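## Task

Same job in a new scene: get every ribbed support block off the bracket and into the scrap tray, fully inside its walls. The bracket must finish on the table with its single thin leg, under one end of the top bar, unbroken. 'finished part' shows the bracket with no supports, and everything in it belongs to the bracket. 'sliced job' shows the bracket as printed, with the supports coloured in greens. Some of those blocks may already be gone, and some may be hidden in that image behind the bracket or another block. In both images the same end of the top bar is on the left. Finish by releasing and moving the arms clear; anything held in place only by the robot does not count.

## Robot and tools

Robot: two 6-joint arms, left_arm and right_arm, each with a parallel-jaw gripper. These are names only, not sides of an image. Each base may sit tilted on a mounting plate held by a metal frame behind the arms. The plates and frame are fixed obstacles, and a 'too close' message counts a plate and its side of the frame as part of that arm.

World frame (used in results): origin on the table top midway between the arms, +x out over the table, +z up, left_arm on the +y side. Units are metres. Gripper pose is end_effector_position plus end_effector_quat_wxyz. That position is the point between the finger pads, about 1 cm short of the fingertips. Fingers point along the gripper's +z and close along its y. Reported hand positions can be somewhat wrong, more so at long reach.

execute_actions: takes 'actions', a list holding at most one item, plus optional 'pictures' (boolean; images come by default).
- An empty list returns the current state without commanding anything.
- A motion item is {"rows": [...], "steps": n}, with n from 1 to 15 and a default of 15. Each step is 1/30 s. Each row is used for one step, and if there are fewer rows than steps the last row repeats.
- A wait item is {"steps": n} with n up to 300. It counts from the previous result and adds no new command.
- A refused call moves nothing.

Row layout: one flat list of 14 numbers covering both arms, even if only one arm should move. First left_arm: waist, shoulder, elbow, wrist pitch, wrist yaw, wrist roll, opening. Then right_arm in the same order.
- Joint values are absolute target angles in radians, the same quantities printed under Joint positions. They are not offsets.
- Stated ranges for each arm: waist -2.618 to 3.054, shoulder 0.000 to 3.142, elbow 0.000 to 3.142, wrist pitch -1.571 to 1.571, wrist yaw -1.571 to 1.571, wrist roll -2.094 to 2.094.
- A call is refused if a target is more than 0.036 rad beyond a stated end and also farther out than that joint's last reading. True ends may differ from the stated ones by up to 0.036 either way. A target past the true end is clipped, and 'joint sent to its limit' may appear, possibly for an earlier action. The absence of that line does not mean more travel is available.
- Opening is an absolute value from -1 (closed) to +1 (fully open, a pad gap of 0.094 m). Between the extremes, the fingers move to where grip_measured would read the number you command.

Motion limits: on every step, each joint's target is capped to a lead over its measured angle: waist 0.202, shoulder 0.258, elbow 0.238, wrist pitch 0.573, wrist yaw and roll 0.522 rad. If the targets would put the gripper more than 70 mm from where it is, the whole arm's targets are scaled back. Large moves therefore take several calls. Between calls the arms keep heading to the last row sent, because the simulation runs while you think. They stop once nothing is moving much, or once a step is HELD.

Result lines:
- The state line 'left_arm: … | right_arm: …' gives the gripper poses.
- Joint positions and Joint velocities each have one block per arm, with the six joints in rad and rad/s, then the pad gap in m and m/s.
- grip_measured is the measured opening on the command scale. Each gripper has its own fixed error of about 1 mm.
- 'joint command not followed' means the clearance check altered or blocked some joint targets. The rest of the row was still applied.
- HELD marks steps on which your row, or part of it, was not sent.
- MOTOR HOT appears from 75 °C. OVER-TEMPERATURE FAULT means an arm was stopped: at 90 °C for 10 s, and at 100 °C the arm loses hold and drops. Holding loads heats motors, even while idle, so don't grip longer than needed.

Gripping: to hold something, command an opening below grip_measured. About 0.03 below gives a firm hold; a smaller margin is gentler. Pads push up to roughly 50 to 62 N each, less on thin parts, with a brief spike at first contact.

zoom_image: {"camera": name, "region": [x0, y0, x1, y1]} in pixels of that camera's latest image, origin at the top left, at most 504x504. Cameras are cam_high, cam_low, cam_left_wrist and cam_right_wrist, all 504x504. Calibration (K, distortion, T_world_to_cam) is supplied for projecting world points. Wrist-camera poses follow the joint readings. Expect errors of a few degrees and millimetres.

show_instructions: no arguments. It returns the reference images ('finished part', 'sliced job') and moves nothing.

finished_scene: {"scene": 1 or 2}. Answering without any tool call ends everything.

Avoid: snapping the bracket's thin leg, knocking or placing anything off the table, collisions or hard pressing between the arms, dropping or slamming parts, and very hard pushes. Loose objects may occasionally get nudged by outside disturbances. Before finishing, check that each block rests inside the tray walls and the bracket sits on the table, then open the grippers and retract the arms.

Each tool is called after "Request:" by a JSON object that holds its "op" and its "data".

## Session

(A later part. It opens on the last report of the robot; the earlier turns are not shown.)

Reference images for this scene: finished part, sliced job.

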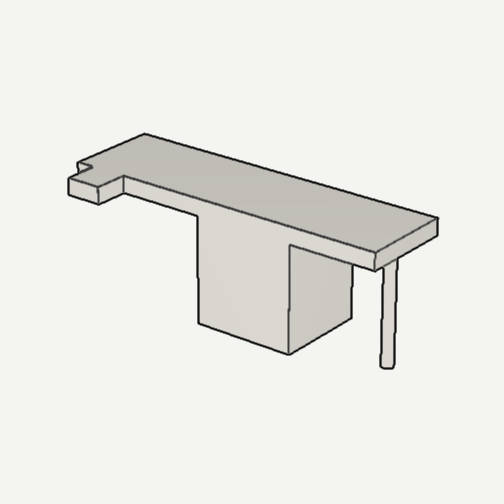

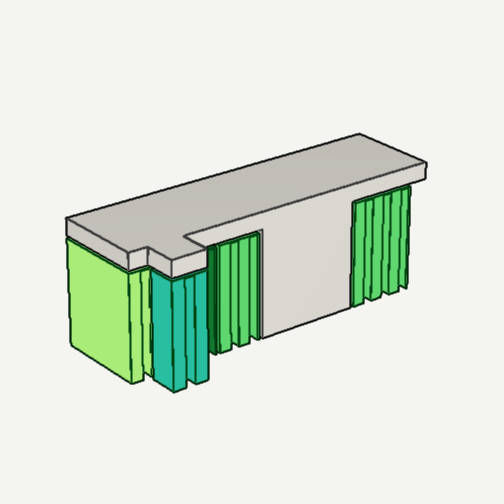

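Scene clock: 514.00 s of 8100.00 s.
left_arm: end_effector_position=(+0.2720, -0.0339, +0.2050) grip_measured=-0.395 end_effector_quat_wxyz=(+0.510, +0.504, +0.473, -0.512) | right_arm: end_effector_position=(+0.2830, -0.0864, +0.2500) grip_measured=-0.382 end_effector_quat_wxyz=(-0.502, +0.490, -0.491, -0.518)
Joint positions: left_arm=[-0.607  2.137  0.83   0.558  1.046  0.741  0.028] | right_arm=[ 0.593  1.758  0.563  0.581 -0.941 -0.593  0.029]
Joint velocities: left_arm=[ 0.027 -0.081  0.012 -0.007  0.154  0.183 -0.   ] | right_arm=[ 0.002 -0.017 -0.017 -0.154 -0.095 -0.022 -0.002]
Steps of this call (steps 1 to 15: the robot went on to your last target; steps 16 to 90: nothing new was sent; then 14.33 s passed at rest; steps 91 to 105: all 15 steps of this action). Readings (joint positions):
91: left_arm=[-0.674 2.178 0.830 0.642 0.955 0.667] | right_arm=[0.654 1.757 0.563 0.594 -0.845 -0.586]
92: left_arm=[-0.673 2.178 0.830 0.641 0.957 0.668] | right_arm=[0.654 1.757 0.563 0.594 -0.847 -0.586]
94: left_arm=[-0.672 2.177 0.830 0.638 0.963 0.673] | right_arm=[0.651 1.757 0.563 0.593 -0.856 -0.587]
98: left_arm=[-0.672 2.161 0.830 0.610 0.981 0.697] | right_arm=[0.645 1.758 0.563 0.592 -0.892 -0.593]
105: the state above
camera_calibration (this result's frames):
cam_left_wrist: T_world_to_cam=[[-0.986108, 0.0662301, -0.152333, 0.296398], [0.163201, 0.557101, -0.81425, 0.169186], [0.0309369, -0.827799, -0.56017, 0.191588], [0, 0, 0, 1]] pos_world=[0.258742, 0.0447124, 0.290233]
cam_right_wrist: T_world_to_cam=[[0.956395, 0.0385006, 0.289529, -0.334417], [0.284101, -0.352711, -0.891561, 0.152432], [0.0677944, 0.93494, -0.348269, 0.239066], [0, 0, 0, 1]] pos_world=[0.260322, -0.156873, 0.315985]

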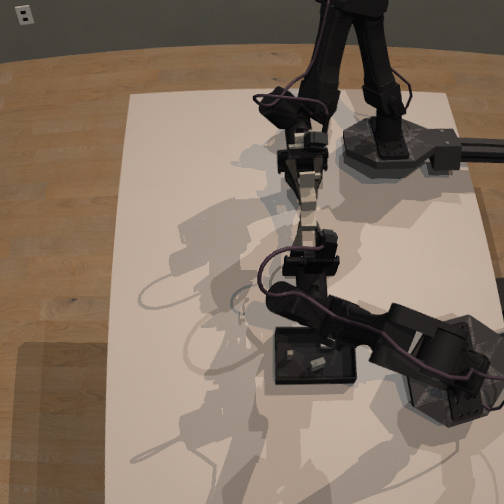

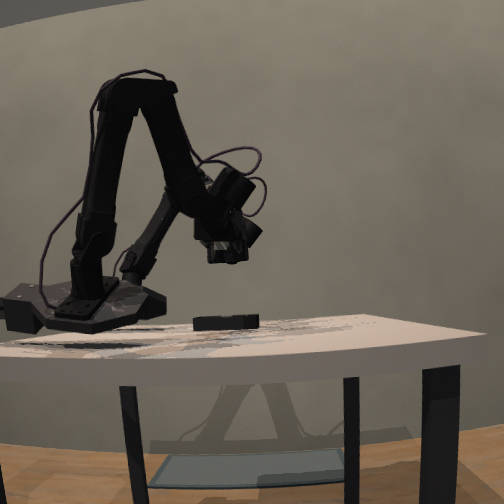

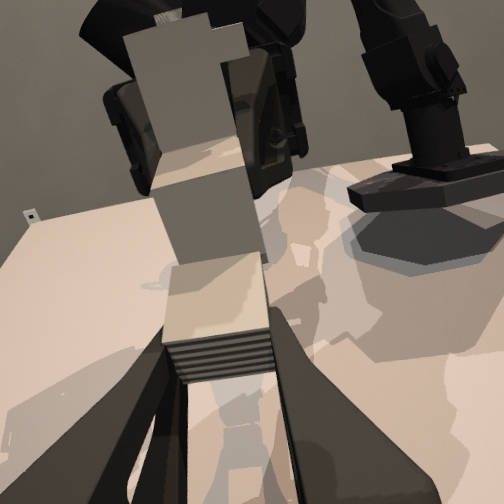

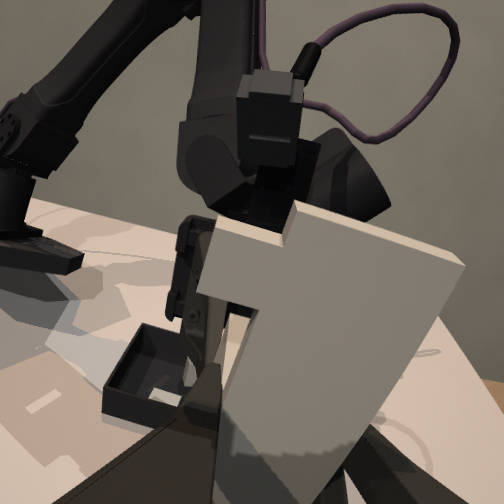

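Request:
{"op": "execute_actions", "data": {"actions": [{"rows":[[-0.595,2.09,0.84,0.50,1.08,0.78,-0.46,0.589,1.757,0.563,0.54,-0.972,-0.585,-0.45],[-0.58,2.06,0.84,0.45,1.07,0.80,-0.46,0.589,1.757,0.563,0.54,-0.972,-0.585,-0.45],[-0.565,2.03,0.85,0.39,1.05,0.82,-0.46,0.589,1.757,0.563,0.54,-0.972,-0.585,-0.45],[-0.555,2.0,0.87,0.32,1.01,0.84,-0.46,0.589,1.757,0.563,0.54,-0.972,-0.585,-0.45],[-0.55,1.97,0.89,0.24,0.95,0.86,-0.46,0.589,1.757,0.563,0.54,-0.972,-0.585,-0.45],[-0.55,1.95,0.92,0.15,0.87,0.88,-0.46,0.589,1.757,0.563,0.54,-0.972,-0.585,-0.45],[-0.555,1.94,0.95,0.05,0.78,0.90,-0.46,0.589,1.757,0.563,0.54,-0.972,-0.585,-0.45],[-0.565,1.935,0.985,-0.05,0.68,0.92,-0.46,0.589,1.757,0.563,0.54,-0.972,-0.585,-0.45],[-0.575,1.935,1.02,-0.15,0.57,0.94,-0.46,0.589,1.757,0.563,0.54,-0.972,-0.585,-0.45],[-0.59,1.94,1.055,-0.26,0.46,0.96,-0.46,0.589,1.757,0.563,0.54,-0.972,-0.585,-0.45],[-0.605,1.945,1.09,-0.37,0.35,0.975,-0.46,0.589,1.757,0.563,0.54,-0.972,-0.585,-0.45],[-0.62,1.95,1.125,-0.48,0.24,0.99,-0.46,0.589,1.757,0.563,0.54,-0.972,-0.585,-0.45],[-0.635,1.96,1.16,-0.58,0.13,1.005,-0.46,0.589,1.757,0.563,0.54,-0.972,-0.585,-0.45],[-0.65,1.97,1.19,-0.68,0.02,1.02,-0.46,0.589,1.757,0.563,0.54,-0.972,-0.585,-0.45],[-0.665,1.98,1.22,-0.77,-0.09,1.035,-0.46,0.589,1.757,0.563,0.54,-0.972,-0.585,-0.45]],"steps":15}], "pictures": false}}

Request:
{"op": "execute_actions", "data": {"actions": [{"rows":[[-0.677,1.995,1.245,-0.84,-0.19,1.045,-0.46,0.589,1.757,0.563,0.54,-0.972,-0.585,-0.45],[-0.687,2.01,1.265,-0.89,-0.28,1.052,-0.46,0.589,1.757,0.563,0.54,-0.972,-0.585,-0.45],[-0.695,2.025,1.278,-0.92,-0.34,1.055,-0.46,0.589,1.757,0.563,0.54,-0.972,-0.585,-0.45],[-0.70,2.04,1.284,-0.92,-0.365,1.055,-0.46,0.589,1.757,0.563,0.54,-0.972,-0.585,-0.45],[-0.705,2.055,1.284,-0.92,-0.365,1.055,-0.46,0.589,1.757,0.563,0.54,-0.972,-0.585,-0.45],[-0.707,2.07,1.284,-0.92,-0.365,1.055,-0.46,0.589,1.757,0.563,0.54,-0.972,-0.585,-0.45],[-0.707,2.08,1.284,-0.92,-0.365,1.055,-0.46,0.589,1.757,0.563,0.54,-0.972,-0.585,-0.45],[-0.707,2.09,1.284,-0.92,-0.365,1.055,-0.46,0.589,1.757,0.563,0.54,-0.972,-0.585,-0.45]],"steps":15}]}}

Scene clock: 541.43 s of 8100.00 s.
left_arm: end_effector_position=(+0.3432, +0.0338, +0.1761) grip_measured=-0.395 end_effector_quat_wxyz=(+0.355, +0.582, +0.689, -0.245) | right_arm: end_effector_position=(+0.2808, -0.0863, +0.2478) grip_measured=-0.382 end_effector_quat_wxyz=(-0.494, +0.490, -0.494, -0.521)
Joint positions: left_arm=[-0.612  1.952  1.156 -0.329  0.317  0.961  0.028] | right_arm=[ 0.593  1.758  0.563  0.564 -0.944 -0.593  0.029]
Joint velocities: left_arm=[-0.471  0.051  0.818 -2.791 -2.938  0.359 -0.001] | right_arm=[-0.002 -0.002 -0.012 -0.037 -0.007 -0.037  0.001]
Steps of this call (steps 1 to 30: the robot went on to your last target; steps 31 to 90: nothing new was sent; then 23.93 s passed at rest; steps 91 to 105: all 15 steps of this action). Readings (joint positions):
91: left_arm=[-0.607 2.129 0.830 0.553 1.076 0.757] | right_arm=[0.593 1.758 0.563 0.564 -0.944 -0.593]
92: left_arm=[-0.604 2.122 0.830 0.536 1.074 0.764] | right_arm=[0.593 1.758 0.563 0.564 -0.944 -0.593]
94: left_arm=[-0.591 2.087 0.830 0.475 1.058 0.785] | right_arm=[0.593 1.758 0.563 0.564 -0.944 -0.593]
98: left_arm=[-0.558 1.983 0.900 0.248 0.914 0.845] | right_arm=[0.593 1.758 0.563 0.564 -0.944 -0.593]
105: the state above

Scene clock: 541.93 s of 8100.00 s.
left_arm: end_effector_position=(+0.2812, +0.1333, +0.0915) grip_measured=-0.395 end_effector_quat_wxyz=(+0.009, +0.713, +0.701, -0.009) | right_arm: end_effector_position=(+0.2808, -0.0863, +0.2478) grip_measured=-0.382 end_effector_quat_wxyz=(-0.494, +0.490, -0.494, -0.521)
Joint positions: left_arm=[-0.694  2.091  1.26  -0.887 -0.341  1.045  0.028] | right_arm=[ 0.593  1.758  0.563  0.564 -0.944 -0.593  0.029]
Joint velocities: left_arm=[-0.007 -0.022 -0.027 -0.066 -0.286  0.022 -0.001] | right_arm=[ 0.012  0.002 -0.002  0.007  0.007  0.007  0.001]
Steps of this call (steps 1 to 15: all 15 steps of this action). Readings (joint positions):
1: left_arm=[-0.629 1.956 1.184 -0.421 0.218 0.976] | right_arm=[0.593 1.758 0.563 0.564 -0.944 -0.593]
2: left_arm=[-0.646 1.963 1.209 -0.507 0.121 0.989] | right_arm=[0.593 1.758 0.563 0.564 -0.944 -0.593]
4: left_arm=[-0.674 1.987 1.246 -0.645 -0.049 1.011] | right_arm=[0.593 1.758 0.563 0.564 -0.944 -0.593]
8: left_arm=[-0.694 2.051 1.260 -0.797 -0.238 1.033] | right_arm=[0.593 1.758 0.563 0.564 -0.944 -0.593]
15: the state above
camera_calibration (this result's frames):
cam_left_wrist: T_world_to_cam=[[-0.989717, 0.138369, 0.0362601, 0.251326], [0.133662, 0.804326, 0.57896, -0.170026], [0.0509452, 0.577853, -0.81455, 0.0963617], [0, 0, 0, 1]] pos_world=[0.266558, 0.0462981, 0.167817]
cam_right_wrist: T_world_to_cam=[[0.959819, 0.048843, 0.276337, -0.328511], [0.275212, -0.356246, -0.892943, 0.153692], [0.0548301, 0.933115, -0.355374, 0.243682], [0, 0, 0, 1]] pos_world=[0.259652, -0.156586, 0.314616]

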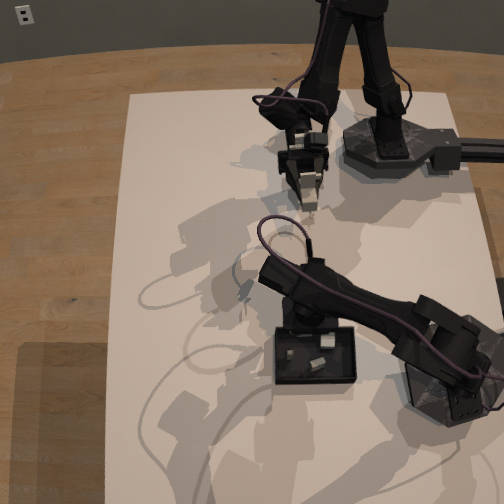

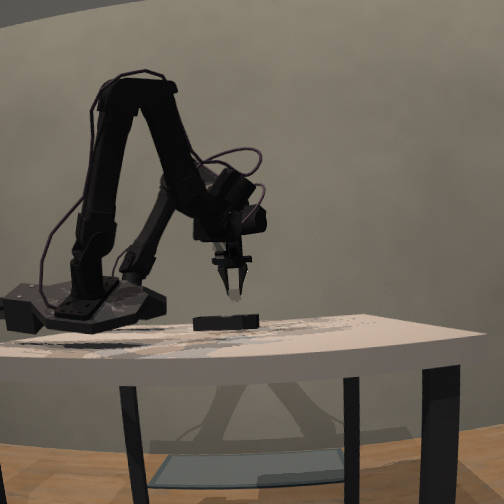

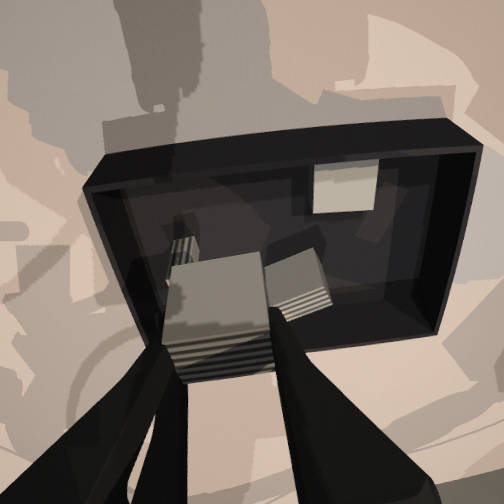

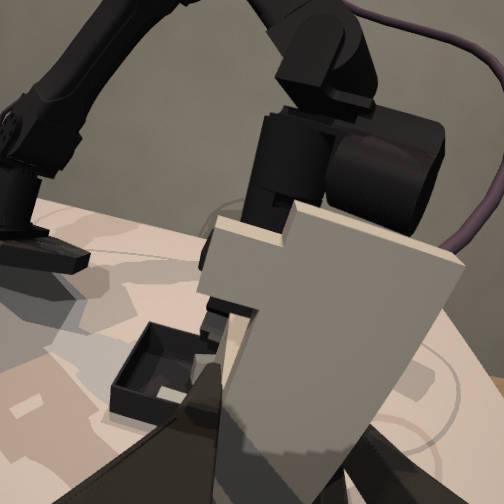

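Request:
{"op": "execute_actions", "data": {"actions": [{"rows":[[-0.688,2.10,1.245,-0.875,-0.367,1.06,-0.46,0.589,1.757,0.563,0.54,-0.972,-0.585,-0.45],[-0.681,2.111,1.234,-0.85,-0.368,1.068,-0.46,0.589,1.757,0.563,0.54,-0.972,-0.585,-0.45],[-0.675,2.122,1.223,-0.82,-0.369,1.076,-0.46,0.589,1.757,0.563,0.54,-0.972,-0.585,-0.45],[-0.668,2.133,1.212,-0.79,-0.37,1.084,-0.46,0.589,1.757,0.563,0.54,-0.972,-0.585,-0.45],[-0.662,2.144,1.201,-0.76,-0.371,1.092,-0.46,0.589,1.757,0.563,0.54,-0.972,-0.585,-0.45],[-0.655,2.155,1.19,-0.735,-0.372,1.10,-0.46,0.589,1.757,0.563,0.54,-0.972,-0.585,-0.45],[-0.649,2.166,1.18,-0.71,-0.372,1.108,-0.46,0.589,1.757,0.563,0.54,-0.972,-0.585,-0.45],[-0.642,2.177,1.17,-0.685,-0.372,1.116,-0.46,0.589,1.757,0.563,0.54,-0.972,-0.585,-0.45],[-0.636,2.187,1.16,-0.66,-0.372,1.124,-0.46,0.589,1.757,0.563,0.54,-0.972,-0.585,-0.45],[-0.63,2.197,1.15,-0.648,-0.372,1.126,-0.46,0.589,1.757,0.563,0.54,-0.972,-0.585,-0.45],[-0.624,2.206,1.14,-0.645,-0.372,1.126,-0.46,0.589,1.757,0.563,0.54,-0.972,-0.585,-0.45]],"steps":15}], "pictures": false}}

Request:
{"op": "execute_actions", "data": {"actions": [{"steps":6}]}}

Scene clock: 549.97 s of 8100.00 s.
left_arm: end_effector_position=(+0.2721, +0.1440, +0.0264) grip_measured=-0.395 end_effector_quat_wxyz=(-0.018, +0.716, +0.698, -0.006) | right_arm: end_effector_position=(+0.2807, -0.0863, +0.2478) grip_measured=-0.382 end_effector_quat_wxyz=(-0.494, +0.490, -0.494, -0.521)
Joint positions: left_arm=[-0.623  2.205  1.15  -0.69  -0.374  1.11   0.028] | right_arm=[ 0.593  1.758  0.563  0.563 -0.944 -0.593  0.029]
Joint velocities: left_arm=[-0.007  0.056 -0.056  0.081  0.051  0.037 -0.   ] | right_arm=[ 0.007 -0.007  0.002  0.095  0.037  0.007  0.   ]
Steps of this call (steps 1 to 30: the robot went on to your last target; steps 31 to 90: nothing new was sent; then 4.53 s passed at rest; steps 91 to 105: all 15 steps of this action). Readings (joint positions):
91: left_arm=[-0.694 2.091 1.260 -0.901 -0.366 1.048] | right_arm=[0.593 1.758 0.563 0.563 -0.944 -0.593]
92: left_arm=[-0.694 2.091 1.259 -0.896 -0.367 1.050] | right_arm=[0.593 1.758 0.563 0.563 -0.944 -0.593]
94: left_arm=[-0.689 2.093 1.249 -0.868 -0.367 1.058] | right_arm=[0.593 1.758 0.563 0.563 -0.944 -0.593]
98: left_arm=[-0.663 2.131 1.212 -0.783 -0.371 1.081] | right_arm=[0.593 1.758 0.563 0.563 -0.944 -0.593]
105: the state above

Scene clock: 550.17 s of 8100.00 s.
left_arm: end_effector_position=(+0.2767, +0.1415, +0.0260) grip_measured=-0.395 end_effector_quat_wxyz=(-0.008, +0.715, +0.699, -0.002) | right_arm: end_effector_position=(+0.2807, -0.0863, +0.2478) grip_measured=-0.382 end_effector_quat_wxyz=(-0.494, +0.490, -0.494, -0.521)
Joint positions: left_arm=[-0.623  2.205  1.149 -0.666 -0.374  1.116  0.028] | right_arm=[ 0.593  1.758  0.563  0.563 -0.944 -0.593  0.029]
Joint velocities: left_arm=[-0.002 -0.007 -0.007  0.139 -0.037 -0.022  0.002] | right_arm=[-0.012  0.002 -0.012 -0.022 -0.066  0.037 -0.001]
Steps of this call (steps 1 to 6: the robot went on to your last target). Readings (joint positions):
1: left_arm=[-0.623 2.205 1.149 -0.687 -0.374 1.112] | right_arm=[0.593 1.758 0.563 0.563 -0.944 -0.593]
2: left_arm=[-0.623 2.205 1.149 -0.682 -0.374 1.113] | right_arm=[0.593 1.758 0.563 0.563 -0.944 -0.593]
4: left_arm=[-0.623 2.205 1.149 -0.671 -0.374 1.115] | right_arm=[0.593 1.758 0.563 0.563 -0.944 -0.593]
6: the state above
camera_calibration (this result's frames):
cam_left_wrist: T_world_to_cam=[[-0.98807, 0.144074, 0.0544055, 0.246361], [0.147501, 0.78375, 0.603308, -0.13959], [0.0442809, 0.604135, -0.795651, 0.036171], [0, 0, 0, 1]] pos_world=[0.26241, 0.0520575, 0.0995921]
cam_right_wrist: T_world_to_cam=[[0.959895, 0.0490298, 0.27604, -0.32839], [0.274994, -0.356376, -0.892958, 0.153709], [0.0545923, 0.933055, -0.355566, 0.243773], [0, 0, 0, 1]] pos_world=[0.259643, -0.156575, 0.314582]

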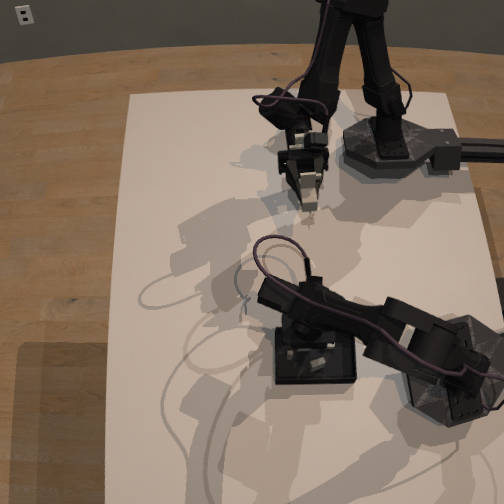

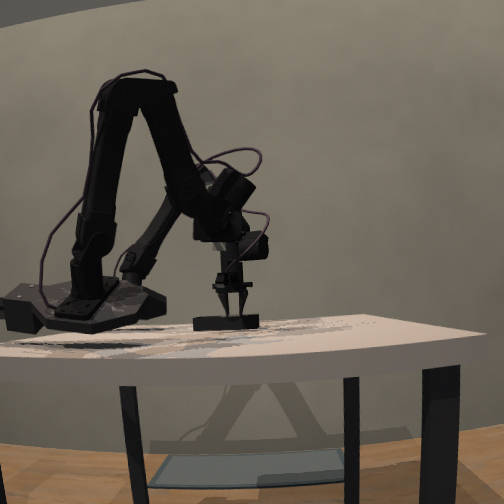

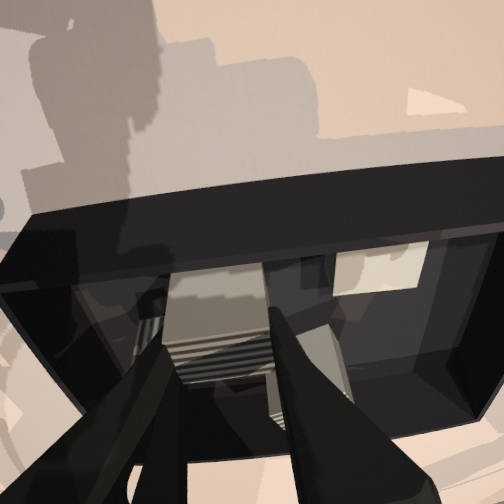

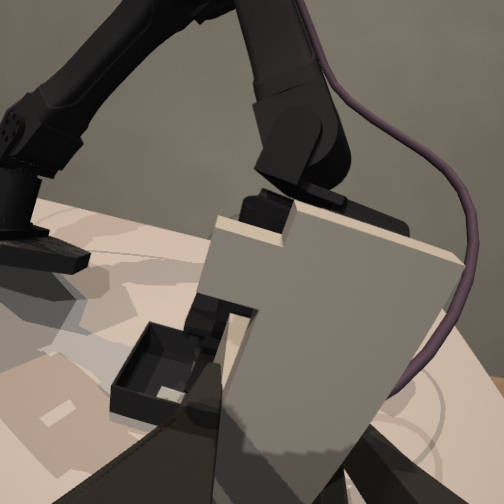

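Request:
{"op": "execute_actions", "data": {"actions": [{"rows":[[-0.624,2.205,1.149,-0.655,-0.372,1.12,-0.37,0.589,1.757,0.563,0.54,-0.972,-0.585,-0.45],[-0.624,2.205,1.149,-0.655,-0.372,1.12,-0.3,0.589,1.757,0.563,0.54,-0.972,-0.585,-0.45],[-0.624,2.205,1.149,-0.655,-0.372,1.12,-0.22,0.589,1.757,0.563,0.54,-0.972,-0.585,-0.45],[-0.63,2.19,1.17,-0.665,-0.372,1.12,-0.22,0.589,1.757,0.563,0.54,-0.972,-0.585,-0.45],[-0.64,2.17,1.19,-0.69,-0.372,1.11,-0.22,0.589,1.757,0.563,0.54,-0.972,-0.585,-0.45],[-0.65,2.15,1.21,-0.73,-0.372,1.10,-0.22,0.589,1.757,0.563,0.54,-0.972,-0.585,-0.45],[-0.66,2.13,1.228,-0.77,-0.372,1.09,-0.22,0.589,1.757,0.563,0.54,-0.972,-0.585,-0.45],[-0.67,2.11,1.245,-0.81,-0.372,1.08,-0.22,0.589,1.757,0.563,0.54,-0.972,-0.585,-0.45],[-0.68,2.08,1.255,-0.85,-0.372,1.07,-0.22,0.6,1.76,0.59,0.5,-0.92,-0.56,-0.45],[-0.68,2.04,1.255,-0.88,-0.372,1.06,-0.22,0.61,1.77,0.63,0.44,-0.88,-0.52,-0.45],[-0.67,1.99,1.24,-0.90,-0.372,1.06,-0.22,0.625,1.785,0.67,0.37,-0.83,-0.47,-0.45],[-0.65,1.94,1.22,-0.92,-0.372,1.06,-0.22,0.64,1.80,0.72,0.30,-0.78,-0.42,-0.45],[-0.62,1.89,1.20,-0.94,-0.372,1.06,-0.22,0.655,1.82,0.77,0.22,-0.72,-0.36,-0.45],[-0.58,1.84,1.18,-0.95,-0.372,1.06,-0.22,0.67,1.84,0.82,0.14,-0.66,-0.30,-0.45],[-0.53,1.79,1.16,-0.96,-0.372,1.06,-0.22,0.69,1.86,0.87,0.06,-0.60,-0.24,-0.45]],"steps":15}], "pictures": false}}

Request:
{"op": "execute_actions", "data": {"actions": [{"rows":[[-0.47,1.75,1.14,-0.96,-0.372,1.06,-0.22,0.71,1.885,0.925,-0.02,-0.54,-0.18,-0.45],[-0.41,1.71,1.12,-0.96,-0.372,1.06,-0.22,0.735,1.91,0.98,-0.10,-0.48,-0.12,-0.45],[-0.35,1.67,1.10,-0.96,-0.372,1.06,-0.22,0.76,1.935,1.035,-0.18,-0.42,-0.05,-0.45],[-0.29,1.64,1.09,-0.96,-0.372,1.06,-0.22,0.785,1.96,1.09,-0.26,-0.36,0.02,-0.45],[-0.23,1.61,1.08,-0.96,-0.372,1.06,-0.22,0.81,1.985,1.145,-0.34,-0.30,0.09,-0.45],[-0.18,1.59,1.07,-0.96,-0.372,1.06,-0.22,0.84,2.01,1.20,-0.42,-0.24,0.16,-0.45],[-0.14,1.57,1.07,-0.96,-0.372,1.06,-0.22,0.865,2.05,1.25,-0.50,-0.18,0.23,-0.45],[-0.11,1.56,1.07,-0.96,-0.372,1.06,-0.22,0.89,2.09,1.30,-0.58,-0.12,0.30,-0.45],[-0.1,1.55,1.07,-0.96,-0.372,1.06,-0.22,0.915,2.13,1.35,-0.65,-0.06,0.37,-0.45],[-0.1,1.55,1.07,-0.96,-0.372,1.06,-0.22,0.94,2.17,1.40,-0.72,0.0,0.44,-0.45],[-0.1,1.55,1.07,-0.96,-0.372,1.06,-0.22,0.965,2.21,1.45,-0.79,0.06,0.50,-0.45],[-0.1,1.55,1.07,-0.96,-0.372,1.06,-0.22,0.99,2.25,1.50,-0.85,0.11,0.56,-0.45],[-0.1,1.55,1.07,-0.96,-0.372,1.06,-0.22,1.01,2.29,1.55,-0.91,0.16,0.62,-0.45],[-0.1,1.55,1.07,-0.96,-0.372,1.06,-0.22,1.03,2.33,1.59,-0.96,0.20,0.67,-0.45],[-0.1,1.55,1.07,-0.96,-0.372,1.06,-0.22,1.05,2.37,1.63,-1.0,0.23,0.72,-0.45]],"steps":15}], "pictures": false}}

Request:
{"op": "execute_actions", "data": {"actions": [{"rows":[[-0.1,1.55,1.07,-0.96,-0.372,1.06,-0.22,1.065,2.40,1.66,-1.01,0.25,0.76,-0.45],[-0.1,1.55,1.07,-0.96,-0.372,1.06,-0.22,1.075,2.43,1.68,-1.01,0.265,0.785,-0.45],[-0.1,1.55,1.07,-0.96,-0.372,1.06,-0.22,1.082,2.46,1.70,-1.01,0.265,0.79,-0.45],[-0.1,1.55,1.07,-0.96,-0.372,1.06,-0.22,1.087,2.485,1.71,-1.01,0.265,0.79,-0.45],[-0.1,1.55,1.07,-0.96,-0.372,1.06,-0.22,1.088,2.505,1.712,-1.01,0.265,0.79,-0.45],[-0.1,1.55,1.07,-0.96,-0.372,1.06,-0.22,1.088,2.52,1.712,-1.01,0.265,0.79,-0.45],[-0.1,1.55,1.07,-0.96,-0.372,1.06,-0.22,1.088,2.53,1.712,-1.01,0.265,0.79,-0.45]],"steps":15}]}}

Scene clock: 570.57 s of 8100.00 s.
left_arm: end_effector_position=(+0.3024, +0.1707, +0.1273) grip_measured=-0.222 end_effector_quat_wxyz=(+0.070, +0.679, +0.731, +0.020) | right_arm: end_effector_position=(+0.3133, -0.0618, +0.2411) grip_measured=-0.381 end_effector_quat_wxyz=(+0.409, -0.452, +0.597, +0.522)
Joint positions: left_arm=[-0.627  1.904  1.204 -0.85  -0.37   1.078  0.037] | right_arm=[ 0.642  1.821  0.761  0.315 -0.781 -0.429  0.029]
Joint velocities: left_arm=[ 0.681 -1.663 -0.242 -0.315  0.125 -0.037 -0.   ] | right_arm=[ 0.452  0.52   1.541 -1.604  1.385  1.209 -0.001]
Steps of this call (steps 1 to 30: the robot went on to your last target; steps 31 to 90: nothing new was sent; then 16.90 s passed at rest; steps 91 to 105: all 15 steps of this action). Readings (joint positions):
91: left_arm=[-0.623 2.205 1.149 -0.657 -0.374 1.118] | right_arm=[0.593 1.758 0.563 0.563 -0.944 -0.593]
92: left_arm=[-0.623 2.205 1.149 -0.657 -0.374 1.118] | right_arm=[0.593 1.758 0.563 0.563 -0.944 -0.593]
94: left_arm=[-0.623 2.205 1.149 -0.657 -0.374 1.118] | right_arm=[0.593 1.758 0.563 0.563 -0.944 -0.593]
98: left_arm=[-0.630 2.188 1.180 -0.710 -0.374 1.109] | right_arm=[0.593 1.758 0.563 0.563 -0.944 -0.593]
105: the state above

Scene clock: 571.07 s of 8100.00 s.
left_arm: end_effector_position=(+0.2638, +0.3684, +0.1231) grip_measured=-0.221 end_effector_quat_wxyz=(+0.023, +0.449, +0.893, +0.018) | right_arm: end_effector_position=(+0.3000, +0.0056, +0.1515) grip_measured=-0.381 end_effector_quat_wxyz=(+0.048, -0.220, +0.949, +0.222)
Joint positions: left_arm=[-0.083  1.57   1.088 -0.938 -0.391  1.068  0.037] | right_arm=[ 1.002  2.293  1.545 -0.714  0.024  0.469  0.029]
Joint velocities: left_arm=[-0.042  0.002  0.002 -0.095 -0.037 -0.007  0.   ] | right_arm=[ 0.613  1.199  1.199 -1.81   1.282  1.663 -0.001]
Steps of this call (steps 1 to 15: all 15 steps of this action). Readings (joint positions):
1: left_arm=[-0.594 1.847 1.195 -0.861 -0.368 1.077] | right_arm=[0.659 1.841 0.816 0.256 -0.735 -0.383]
2: left_arm=[-0.548 1.795 1.184 -0.869 -0.367 1.076] | right_arm=[0.678 1.862 0.872 0.195 -0.685 -0.334]
4: left_arm=[-0.426 1.708 1.159 -0.878 -0.368 1.074] | right_arm=[0.721 1.908 0.985 0.063 -0.579 -0.226]
8: left_arm=[-0.160 1.603 1.105 -0.902 -0.381 1.070] | right_arm=[0.824 2.015 1.205 -0.225 -0.356 0.023]
15: the state above

Scene clock: 571.57 s of 8100.00 s.
left_arm: end_effector_position=(+0.2629, +0.3676, +0.1231) grip_measured=-0.221 end_effector_quat_wxyz=(+0.022, +0.451, +0.892, +0.016) | right_arm: end_effector_position=(+0.2620, -0.0224, +0.0791) grip_measured=-0.381 end_effector_quat_wxyz=(-0.009, -0.148, +0.989, +0.016)
Joint positions: left_arm=[-0.083  1.57   1.087 -0.942 -0.389  1.068  0.037] | right_arm=[ 1.088  2.541  1.684 -0.988  0.239  0.771  0.029]
Joint velocities: left_arm=[-0.022 -0.007  0.007 -0.022 -0.007  0.007 -0.001] | right_arm=[-0.017 -0.012 -0.012 -0.022  0.051  0.066 -0.   ]
Steps of this call (steps 1 to 15: all 15 steps of this action). Readings (joint positions):
1: left_arm=[-0.083 1.570 1.087 -0.940 -0.390 1.068] | right_arm=[1.023 2.333 1.583 -0.769 0.066 0.524]
2: left_arm=[-0.083 1.570 1.087 -0.940 -0.390 1.068] | right_arm=[1.042 2.370 1.614 -0.813 0.102 0.574]
4: left_arm=[-0.083 1.570 1.087 -0.941 -0.389 1.068] | right_arm=[1.070 2.435 1.659 -0.876 0.154 0.649]
8: left_arm=[-0.083 1.570 1.087 -0.942 -0.389 1.068] | right_arm=[1.088 2.520 1.684 -0.940 0.205 0.728]
15: the state above
camera_calibration (this result's frames):
cam_left_wrist: T_world_to_cam=[[-0.870883, -0.491339, -0.012211, 0.405813], [-0.404964, 0.703263, 0.584316, -0.196225], [-0.27851, 0.513815, -0.811435, 0.0974168], [0, 0, 0, 1]] pos_world=[0.301083, 0.287336, 0.19866]
cam_right_wrist: T_world_to_cam=[[0.568465, -0.81947, -0.0729133, -0.156268], [-0.739019, -0.547574, 0.392446, 0.190707], [-0.361524, -0.169208, -0.91688, 0.253929], [0, 0, 0, 1]] pos_world=[0.32157, 0.0193363, 0.146586]

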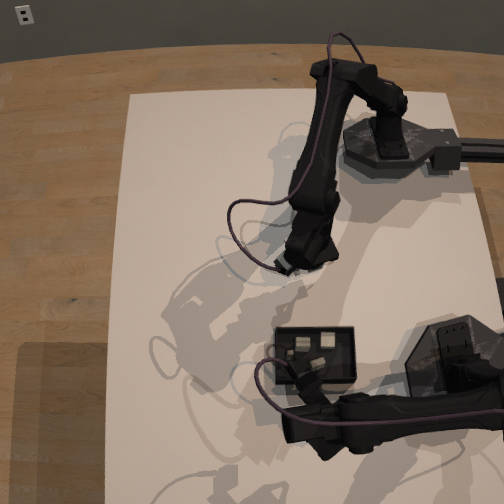

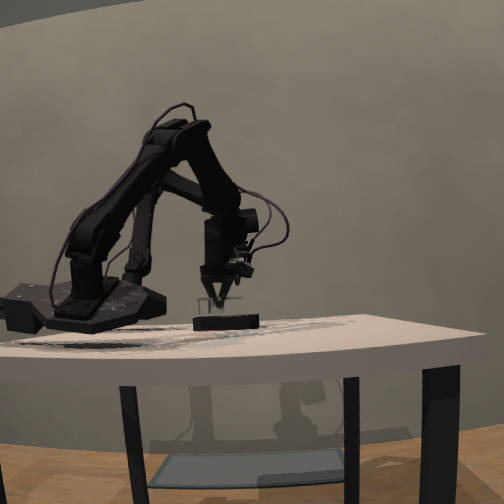

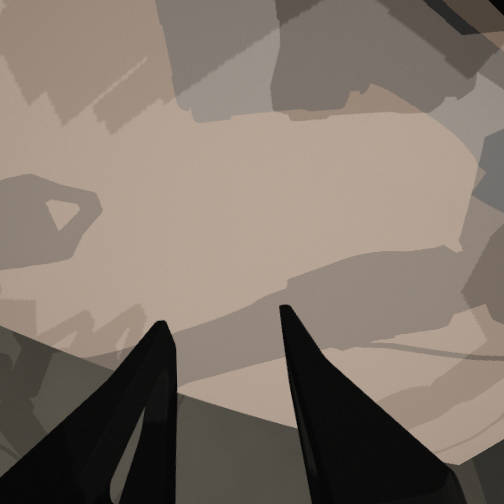

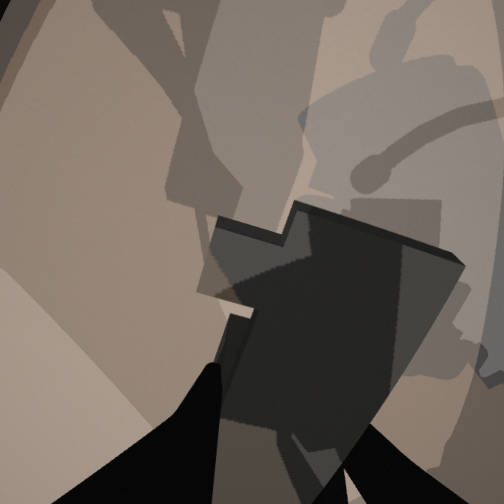

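Request:
{"op": "execute_actions", "data": {"actions": [{"rows":[[-0.09,1.56,1.08,-0.95,-0.385,1.066,-0.22,1.084,2.546,1.675,-0.97,0.265,0.785,-0.45],[-0.09,1.56,1.08,-0.95,-0.385,1.066,-0.22,1.08,2.551,1.666,-0.95,0.265,0.785,-0.45],[-0.09,1.56,1.08,-0.95,-0.385,1.066,-0.22,1.076,2.556,1.657,-0.93,0.265,0.785,-0.45],[-0.09,1.56,1.08,-0.95,-0.385,1.066,-0.22,1.072,2.561,1.648,-0.915,0.265,0.785,-0.45],[-0.09,1.56,1.08,-0.95,-0.385,1.066,-0.22,1.068,2.566,1.639,-0.90,0.265,0.785,-0.45],[-0.09,1.56,1.08,-0.95,-0.385,1.066,-0.22,1.064,2.571,1.63,-0.885,0.265,0.785,-0.45],[-0.09,1.56,1.08,-0.95,-0.385,1.066,-0.22,1.06,2.576,1.622,-0.87,0.265,0.785,-0.45],[-0.09,1.56,1.08,-0.95,-0.385,1.066,-0.22,1.056,2.581,1.614,-0.855,0.265,0.785,-0.45],[-0.09,1.56,1.08,-0.95,-0.385,1.066,-0.22,1.052,2.586,1.606,-0.845,0.265,0.785,-0.45],[-0.09,1.56,1.08,-0.95,-0.385,1.066,-0.22,1.048,2.59,1.598,-0.845,0.265,0.785,-0.45]],"steps":15}], "pictures": false}}

Request:
{"op": "execute_actions", "data": {"actions": [{"steps":6}]}}

Request:
{"op": "zoom_image", "data": {"camera": "cam_low", "region": [180,280,270,345]}}

Scene clock: 580.70 s of 8100.00 s.
left_arm: end_effector_position=(+0.2629, +0.3676, +0.1231) grip_measured=-0.221 end_effector_quat_wxyz=(+0.022, +0.451, +0.892, +0.016) | right_arm: end_effector_position=(+0.2623, -0.0320, +0.0374) grip_measured=-0.381 end_effector_quat_wxyz=(-0.018, -0.127, +0.992, +0.006)
Joint positions: left_arm=[-0.083  1.57   1.087 -0.942 -0.388  1.068  0.037] | right_arm=[ 1.048  2.592  1.607 -0.877  0.249  0.781  0.029]
Joint velocities: left_arm=[ 0.012  0.007 -0.012  0.007  0.007 -0.022 -0.001] | right_arm=[-0.012  0.056 -0.056  0.095 -0.007 -0.022 -0.001]
Steps of this call (steps 1 to 30: the robot went on to your last target; steps 31 to 90: nothing new was sent; then 5.63 s passed at rest; steps 91 to 105: all 15 steps of this action). Readings (joint positions):
91: left_arm=[-0.083 1.570 1.087 -0.942 -0.388 1.068] | right_arm=[1.088 2.541 1.684 -0.994 0.247 0.781]
92: left_arm=[-0.083 1.570 1.087 -0.942 -0.388 1.068] | right_arm=[1.088 2.541 1.684 -0.991 0.247 0.781]
94: left_arm=[-0.083 1.570 1.087 -0.942 -0.388 1.068] | right_arm=[1.086 2.541 1.678 -0.972 0.248 0.781]
98: left_arm=[-0.083 1.570 1.087 -0.942 -0.388 1.068] | right_arm=[1.073 2.553 1.649 -0.921 0.248 0.781]
105: the state above

Scene clock: 580.90 s of 8100.00 s.
left_arm: end_effector_position=(+0.2629, +0.3676, +0.1231) grip_measured=-0.221 end_effector_quat_wxyz=(+0.022, +0.451, +0.892, +0.016) | right_arm: end_effector_position=(+0.2637, -0.0297, +0.0372) grip_measured=-0.381 end_effector_quat_wxyz=(-0.015, -0.125, +0.992, +0.010)
Joint positions: left_arm=[-0.083  1.57   1.087 -0.942 -0.388  1.068  0.037] | right_arm=[ 1.048  2.593  1.607 -0.865  0.249  0.781  0.029]
Joint velocities: left_arm=[ 0.012 -0.017 -0.012  0.022 -0.11   0.022 -0.001] | right_arm=[-0.002  0.002  0.012  0.022 -0.081  0.095 -0.   ]
Steps of this call (steps 1 to 6: the robot went on to your last target). Readings (joint positions):
1: left_arm=[-0.083 1.570 1.087 -0.942 -0.388 1.068] | right_arm=[1.048 2.593 1.607 -0.876 0.249 0.781]
2: left_arm=[-0.083 1.570 1.087 -0.942 -0.388 1.068] | right_arm=[1.048 2.593 1.607 -0.874 0.249 0.781]
4: left_arm=[-0.083 1.570 1.087 -0.942 -0.388 1.068] | right_arm=[1.048 2.593 1.607 -0.868 0.249 0.781]
6: the state above
camera_calibration (this result's frames):
cam_left_wrist: T_world_to_cam=[[-0.870892, -0.491326, -0.0120694, 0.405768], [-0.404979, 0.703492, 0.58403, -0.196219], [-0.278458, 0.513515, -0.811643, 0.0975763], [0, 0, 0, 1]] pos_world=[0.301087, 0.287296, 0.198693]
cam_right_wrist: T_world_to_cam=[[0.529531, -0.845664, -0.0667054, -0.157035], [-0.759221, -0.50754, 0.407414, 0.210403], [-0.378391, -0.165094, -0.910804, 0.219192], [0, 0, 0, 1]] pos_world=[0.325837, 0.0101768, 0.103444]

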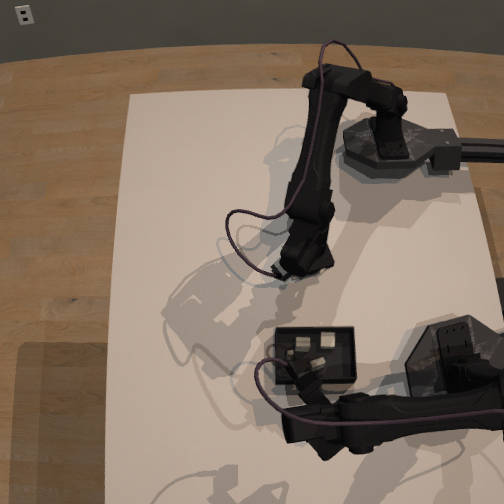

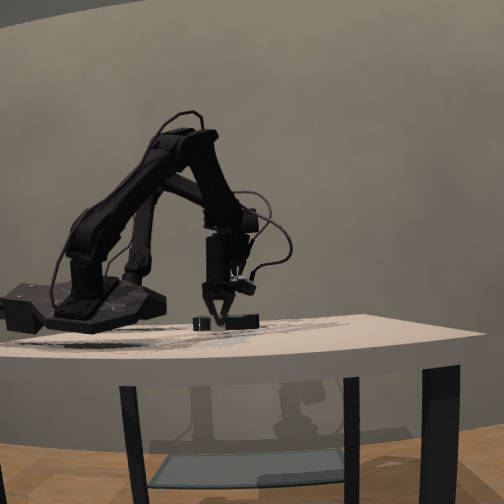

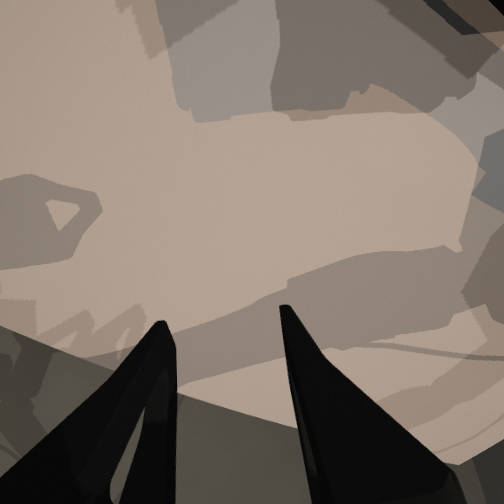

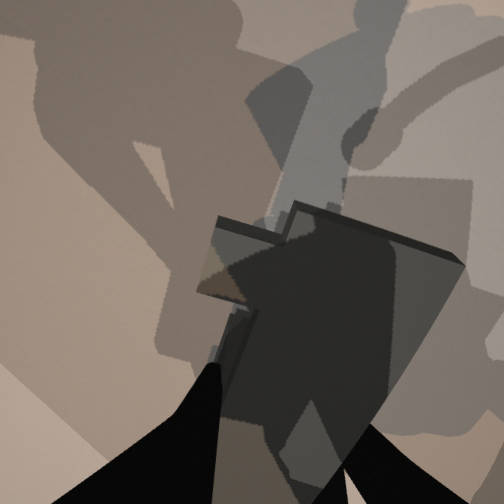

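Region (180, 280, 270, 345) of cam_low's 504x504 image, scaled by 5.600, with more detail than that image has.

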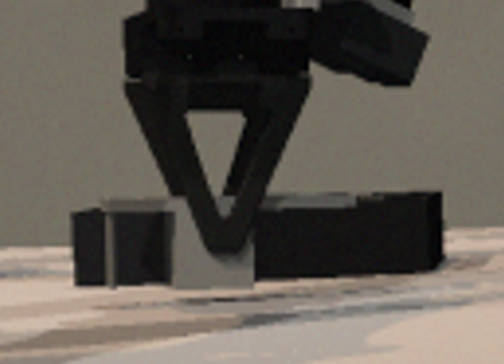

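Request:
{"op": "execute_actions", "data": {"actions": [{"rows":[[-0.09,1.56,1.08,-0.95,-0.385,1.066,-0.22,1.048,2.594,1.594,-0.84,0.265,0.785,-0.45],[-0.09,1.56,1.08,-0.95,-0.385,1.066,-0.22,1.048,2.596,1.589,-0.835,0.265,0.785,-0.45],[-0.09,1.56,1.08,-0.95,-0.385,1.066,-0.22,1.048,2.598,1.584,-0.83,0.265,0.785,-0.45]],"steps":12}], "pictures": false}}

Scene clock: 585.27 s of 8100.00 s.
left_arm: end_effector_position=(+0.2629, +0.3676, +0.1231) grip_measured=-0.221 end_effector_quat_wxyz=(+0.022, +0.451, +0.892, +0.016) | right_arm: end_effector_position=(+0.2660, -0.0259, +0.0372) grip_measured=-0.381 end_effector_quat_wxyz=(-0.009, -0.123, +0.992, +0.017)
Joint positions: left_arm=[-0.083  1.57   1.087 -0.942 -0.388  1.068  0.037] | right_arm=[ 1.048  2.593  1.607 -0.847  0.249  0.781  0.029]
Joint velocities: left_arm=[ 0.007 -0.002 -0.017  0.051  0.051  0.051  0.001] | right_arm=[-0.002 -0.002 -0.012 -0.037 -0.066 -0.051 -0.   ]
Steps of this call (steps 1 to 30: the robot went on to your last target; steps 31 to 90: nothing new was sent; then 0.97 s passed at rest; steps 91 to 102: all 12 steps of this action). Readings (joint positions):
91: left_arm=[-0.083 1.570 1.087 -0.942 -0.388 1.068] | right_arm=[1.048 2.593 1.607 -0.860 0.249 0.781]
92: left_arm=[-0.083 1.570 1.087 -0.942 -0.388 1.068] | right_arm=[1.048 2.593 1.607 -0.859 0.249 0.781]
94: left_arm=[-0.083 1.570 1.087 -0.942 -0.388 1.068] | right_arm=[1.048 2.593 1.607 -0.855 0.249 0.781]
98: left_arm=[-0.083 1.570 1.087 -0.942 -0.388 1.068] | right_arm=[1.048 2.593 1.607 -0.849 0.249 0.781]
102: the state above

Pulse to beat stiction.

Request:
{"op": "execute_actions", "data": {"actions": [{"rows":[[-0.09,1.56,1.08,-0.95,-0.385,1.066,-0.22,1.048,2.598,1.57,-0.845,0.26,0.785,-0.45],[-0.09,1.56,1.08,-0.95,-0.385,1.066,-0.22,1.048,2.598,1.57,-0.845,0.26,0.785,-0.45],[-0.09,1.56,1.08,-0.95,-0.385,1.066,-0.22,1.048,2.598,1.584,-0.845,0.26,0.785,-0.45]],"steps":10}], "pictures": false}}

Scene clock: 589.40 s of 8100.00 s.
left_arm: end_effector_position=(+0.2629, +0.3676, +0.1231) grip_measured=-0.221 end_effector_quat_wxyz=(+0.022, +0.451, +0.892, +0.016) | right_arm: end_effector_position=(+0.2630, -0.0290, +0.0337) grip_measured=-0.381 end_effector_quat_wxyz=(-0.013, -0.124, +0.992, +0.012)
Joint positions: left_arm=[-0.083  1.57   1.087 -0.942 -0.388  1.068  0.037] | right_arm=[ 1.048  2.595  1.595 -0.845  0.249  0.781  0.029]
Joint velocities: left_arm=[-0.012  0.007 -0.002  0.037  0.007 -0.022  0.   ] | right_arm=[ 0.007 -0.002  0.002  0.066  0.037  0.051 -0.   ]
Steps of this call (steps 1 to 15: the robot went on to your last target; steps 16 to 90: nothing new was sent; then 0.80 s passed at rest; steps 91 to 100: all 10 steps of this action). Readings (joint positions):
91: left_arm=[-0.083 1.570 1.087 -0.942 -0.388 1.068] | right_arm=[1.048 2.593 1.604 -0.844 0.249 0.781]
92: left_arm=[-0.083 1.570 1.087 -0.942 -0.388 1.068] | right_arm=[1.048 2.593 1.600 -0.844 0.249 0.781]
94: left_arm=[-0.083 1.570 1.087 -0.942 -0.388 1.068] | right_arm=[1.048 2.594 1.595 -0.845 0.249 0.781]
98: left_arm=[-0.083 1.570 1.087 -0.942 -0.388 1.068] | right_arm=[1.048 2.595 1.595 -0.845 0.249 0.781]
100: the state above

Request:
{"op": "execute_actions", "data": {"actions": [{"rows":[[-0.09,1.56,1.08,-0.95,-0.385,1.066,-0.22,1.048,2.595,1.595,-0.845,0.25,0.781,-0.36],[-0.09,1.56,1.08,-0.95,-0.385,1.066,-0.22,1.048,2.595,1.595,-0.845,0.25,0.781,-0.25],[-0.09,1.56,1.08,-0.95,-0.385,1.066,-0.22,1.048,2.595,1.595,-0.845,0.25,0.781,-0.1],[-0.09,1.56,1.08,-0.95,-0.385,1.066,-0.22,1.048,2.595,1.595,-0.845,0.25,0.781,0.05],[-0.09,1.56,1.08,-0.95,-0.385,1.066,-0.22,1.05,2.58,1.62,-0.855,0.25,0.781,0.15],[-0.09,1.56,1.08,-0.95,-0.385,1.066,-0.22,1.056,2.565,1.64,-0.88,0.25,0.781,0.15],[-0.09,1.56,1.08,-0.95,-0.385,1.066,-0.22,1.062,2.55,1.66,-0.91,0.25,0.781,0.15],[-0.09,1.56,1.08,-0.95,-0.385,1.066,-0.22,1.068,2.535,1.68,-0.94,0.25,0.781,0.15],[-0.09,1.56,1.08,-0.95,-0.385,1.066,-0.22,1.074,2.52,1.70,-0.97,0.25,0.781,0.15],[-0.09,1.56,1.08,-0.95,-0.385,1.066,-0.22,1.075,2.49,1.70,-1.0,0.25,0.781,0.15],[-0.09,1.56,1.08,-0.95,-0.385,1.066,-0.22,1.07,2.45,1.69,-1.02,0.25,0.781,0.15],[-0.09,1.56,1.08,-0.95,-0.385,1.066,-0.22,1.06,2.40,1.67,-1.03,0.25,0.781,0.15],[-0.09,1.56,1.08,-0.95,-0.385,1.066,-0.22,1.04,2.34,1.64,-1.03,0.25,0.781,0.15],[-0.09,1.56,1.08,-0.95,-0.385,1.066,-0.22,1.01,2.28,1.60,-1.03,0.25,0.781,0.15],[-0.09,1.56,1.08,-0.95,-0.385,1.066,-0.22,0.97,2.22,1.56,-1.03,0.25,0.781,0.15]],"steps":15}], "pictures": false}}

Request:
{"op": "execute_actions", "data": {"actions": [{"rows":[[-0.06,1.53,1.08,-0.95,-0.385,1.066,-0.22,0.92,2.15,1.51,-1.03,0.25,0.781,0.15],[-0.02,1.5,1.08,-0.95,-0.385,1.066,-0.22,0.86,2.08,1.46,-1.03,0.25,0.781,0.15],[0.02,1.47,1.08,-0.95,-0.385,1.066,-0.22,0.80,2.01,1.41,-1.03,0.25,0.781,0.15],[0.06,1.44,1.08,-0.95,-0.385,1.066,-0.22,0.74,1.94,1.36,-1.03,0.25,0.781,0.15],[0.09,1.42,1.08,-0.95,-0.385,1.066,-0.22,0.68,1.88,1.32,-1.03,0.25,0.781,0.15],[0.1,1.41,1.08,-0.95,-0.385,1.066,-0.22,0.63,1.83,1.29,-1.03,0.25,0.781,0.15],[0.1,1.41,1.08,-0.95,-0.385,1.066,-0.22,0.6,1.8,1.27,-1.03,0.25,0.781,0.15]],"steps":15}]}}

Request:
{"op": "zoom_image", "data": {"camera": "cam_high", "region": [240,220,400,400]}}

Scene clock: 604.53 s of 8100.00 s.
left_arm: end_effector_position=(+0.2629, +0.3676, +0.1231) grip_measured=-0.221 end_effector_quat_wxyz=(+0.022, +0.451, +0.892, +0.016) | right_arm: end_effector_position=(+0.2925, -0.0385, +0.1294) grip_measured=+0.148 end_effector_quat_wxyz=(+0.027, -0.102, +0.992, +0.068)
Joint positions: left_arm=[-0.083  1.57   1.087 -0.942 -0.388  1.068  0.037] | right_arm=[ 1.041  2.36   1.62  -0.961  0.245  0.781  0.054]
Joint velocities: left_arm=[ 0.017  0.002  0.012 -0.022  0.007 -0.051 -0.   ] | right_arm=[-0.295 -1.844 -0.667 -0.051 -0.066 -0.022 -0.   ]
Steps of this call (steps 1 to 15: the robot went on to your last target; steps 16 to 90: nothing new was sent; then 11.63 s passed at rest; steps 91 to 105: all 15 steps of this action). Readings (joint positions):
91: left_arm=[-0.083 1.570 1.087 -0.942 -0.388 1.068] | right_arm=[1.048 2.595 1.595 -0.845 0.249 0.781]
92: left_arm=[-0.083 1.570 1.087 -0.942 -0.388 1.068] | right_arm=[1.048 2.595 1.595 -0.845 0.249 0.781]
94: left_arm=[-0.083 1.570 1.087 -0.942 -0.388 1.068] | right_arm=[1.048 2.595 1.595 -0.845 0.249 0.781]
98: left_arm=[-0.083 1.570 1.087 -0.942 -0.388 1.068] | right_arm=[1.048 2.590 1.617 -0.875 0.249 0.781]
105: the state above

Scene clock: 605.03 s of 8100.00 s.
left_arm: end_effector_position=(+0.2409, +0.4361, +0.1429) grip_measured=-0.221 end_effector_quat_wxyz=(+0.037, +0.342, +0.937, +0.054) | right_arm: end_effector_position=(+0.3583, -0.2529, +0.1715) grip_measured=+0.148 end_effector_quat_wxyz=(+0.027, +0.146, +0.985, +0.093)
Joint positions: left_arm=[ 0.11   1.416  1.087 -0.943 -0.398  1.068  0.037] | right_arm=[ 0.573  1.793  1.287 -1.014  0.265  0.781  0.054]
Joint velocities: left_arm=[ 0.012  0.002  0.007 -0.007 -0.081  0.022  0.001] | right_arm=[ 0.203  0.042 -0.1   -0.022 -0.051  0.022 -0.001]
Steps of this call (steps 1 to 15: all 15 steps of this action). Readings (joint positions):
1: left_arm=[-0.082 1.568 1.087 -0.942 -0.388 1.068] | right_arm=[1.025 2.293 1.595 -0.964 0.243 0.781]
2: left_arm=[-0.074 1.563 1.087 -0.942 -0.387 1.068] | right_arm=[0.999 2.227 1.569 -0.966 0.241 0.781]
4: left_arm=[-0.026 1.532 1.087 -0.942 -0.382 1.068] | right_arm=[0.923 2.101 1.512 -0.966 0.240 0.781]
8: left_arm=[0.101 1.434 1.087 -0.942 -0.395 1.068] | right_arm=[0.709 1.878 1.371 -0.968 0.242 0.781]
15: the state above
camera_calibration (this result's frames):
cam_left_wrist: T_world_to_cam=[[-0.729343, -0.678038, -0.0912299, 0.479189], [-0.590993, 0.557231, 0.583284, -0.156234], [-0.344652, 0.47933, -0.807129, 0.102533], [0, 0, 0, 1]] pos_world=[0.292499, 0.362819, 0.217603]
cam_right_wrist: T_world_to_cam=[[0.0248203, -0.977517, -0.209389, -0.214911], [-0.94808, -0.0894468, 0.305193, 0.305145], [-0.317061, 0.190943, -0.928985, 0.411709], [0, 0, 0, 1]] pos_world=[0.425173, -0.261398, 0.244344]

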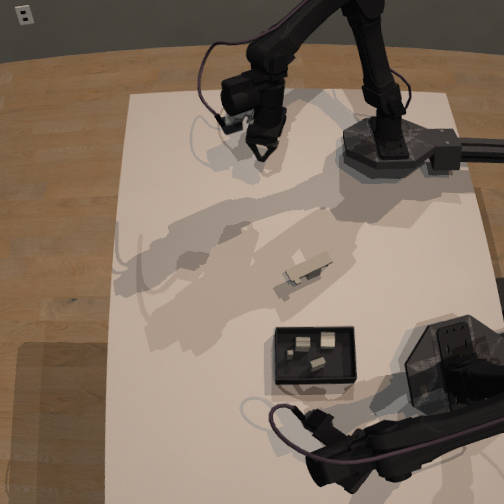

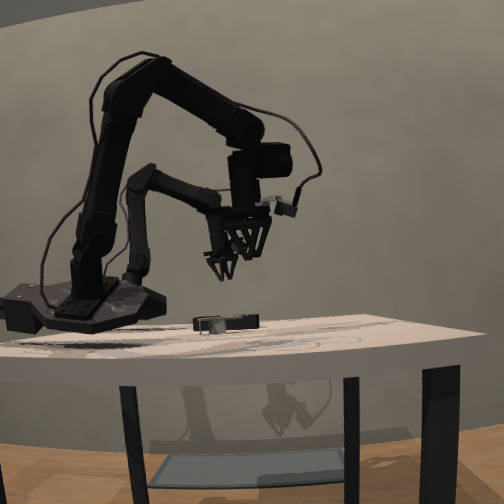

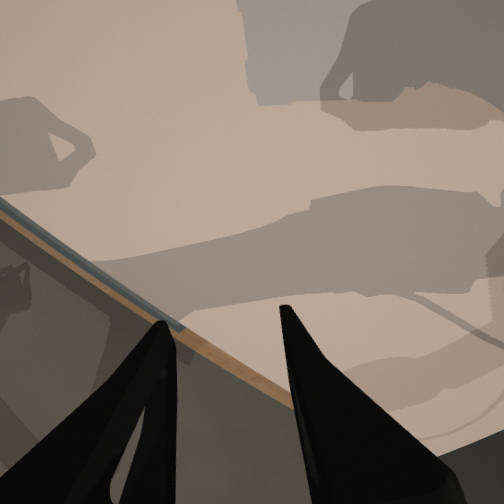

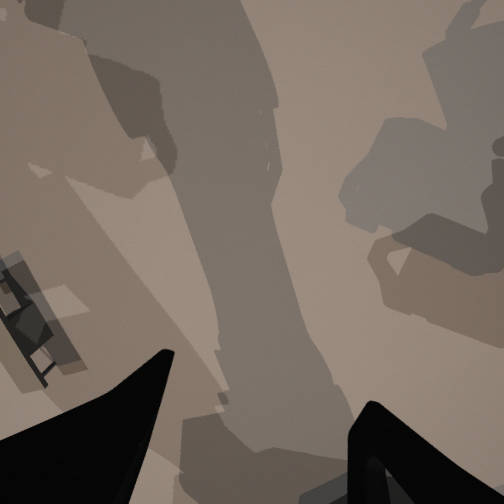

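Region (240, 220, 400, 400) of cam_high's 504x504 image, scaled by 2.800, with more detail than that image has.

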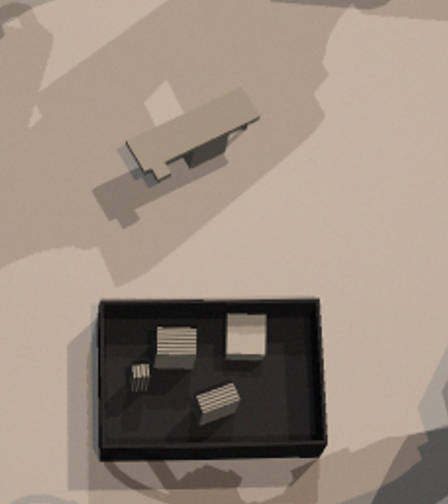

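Request:
{"op": "finished_scene", "data": {"scene": 2}}

The scene is finished: the task was done.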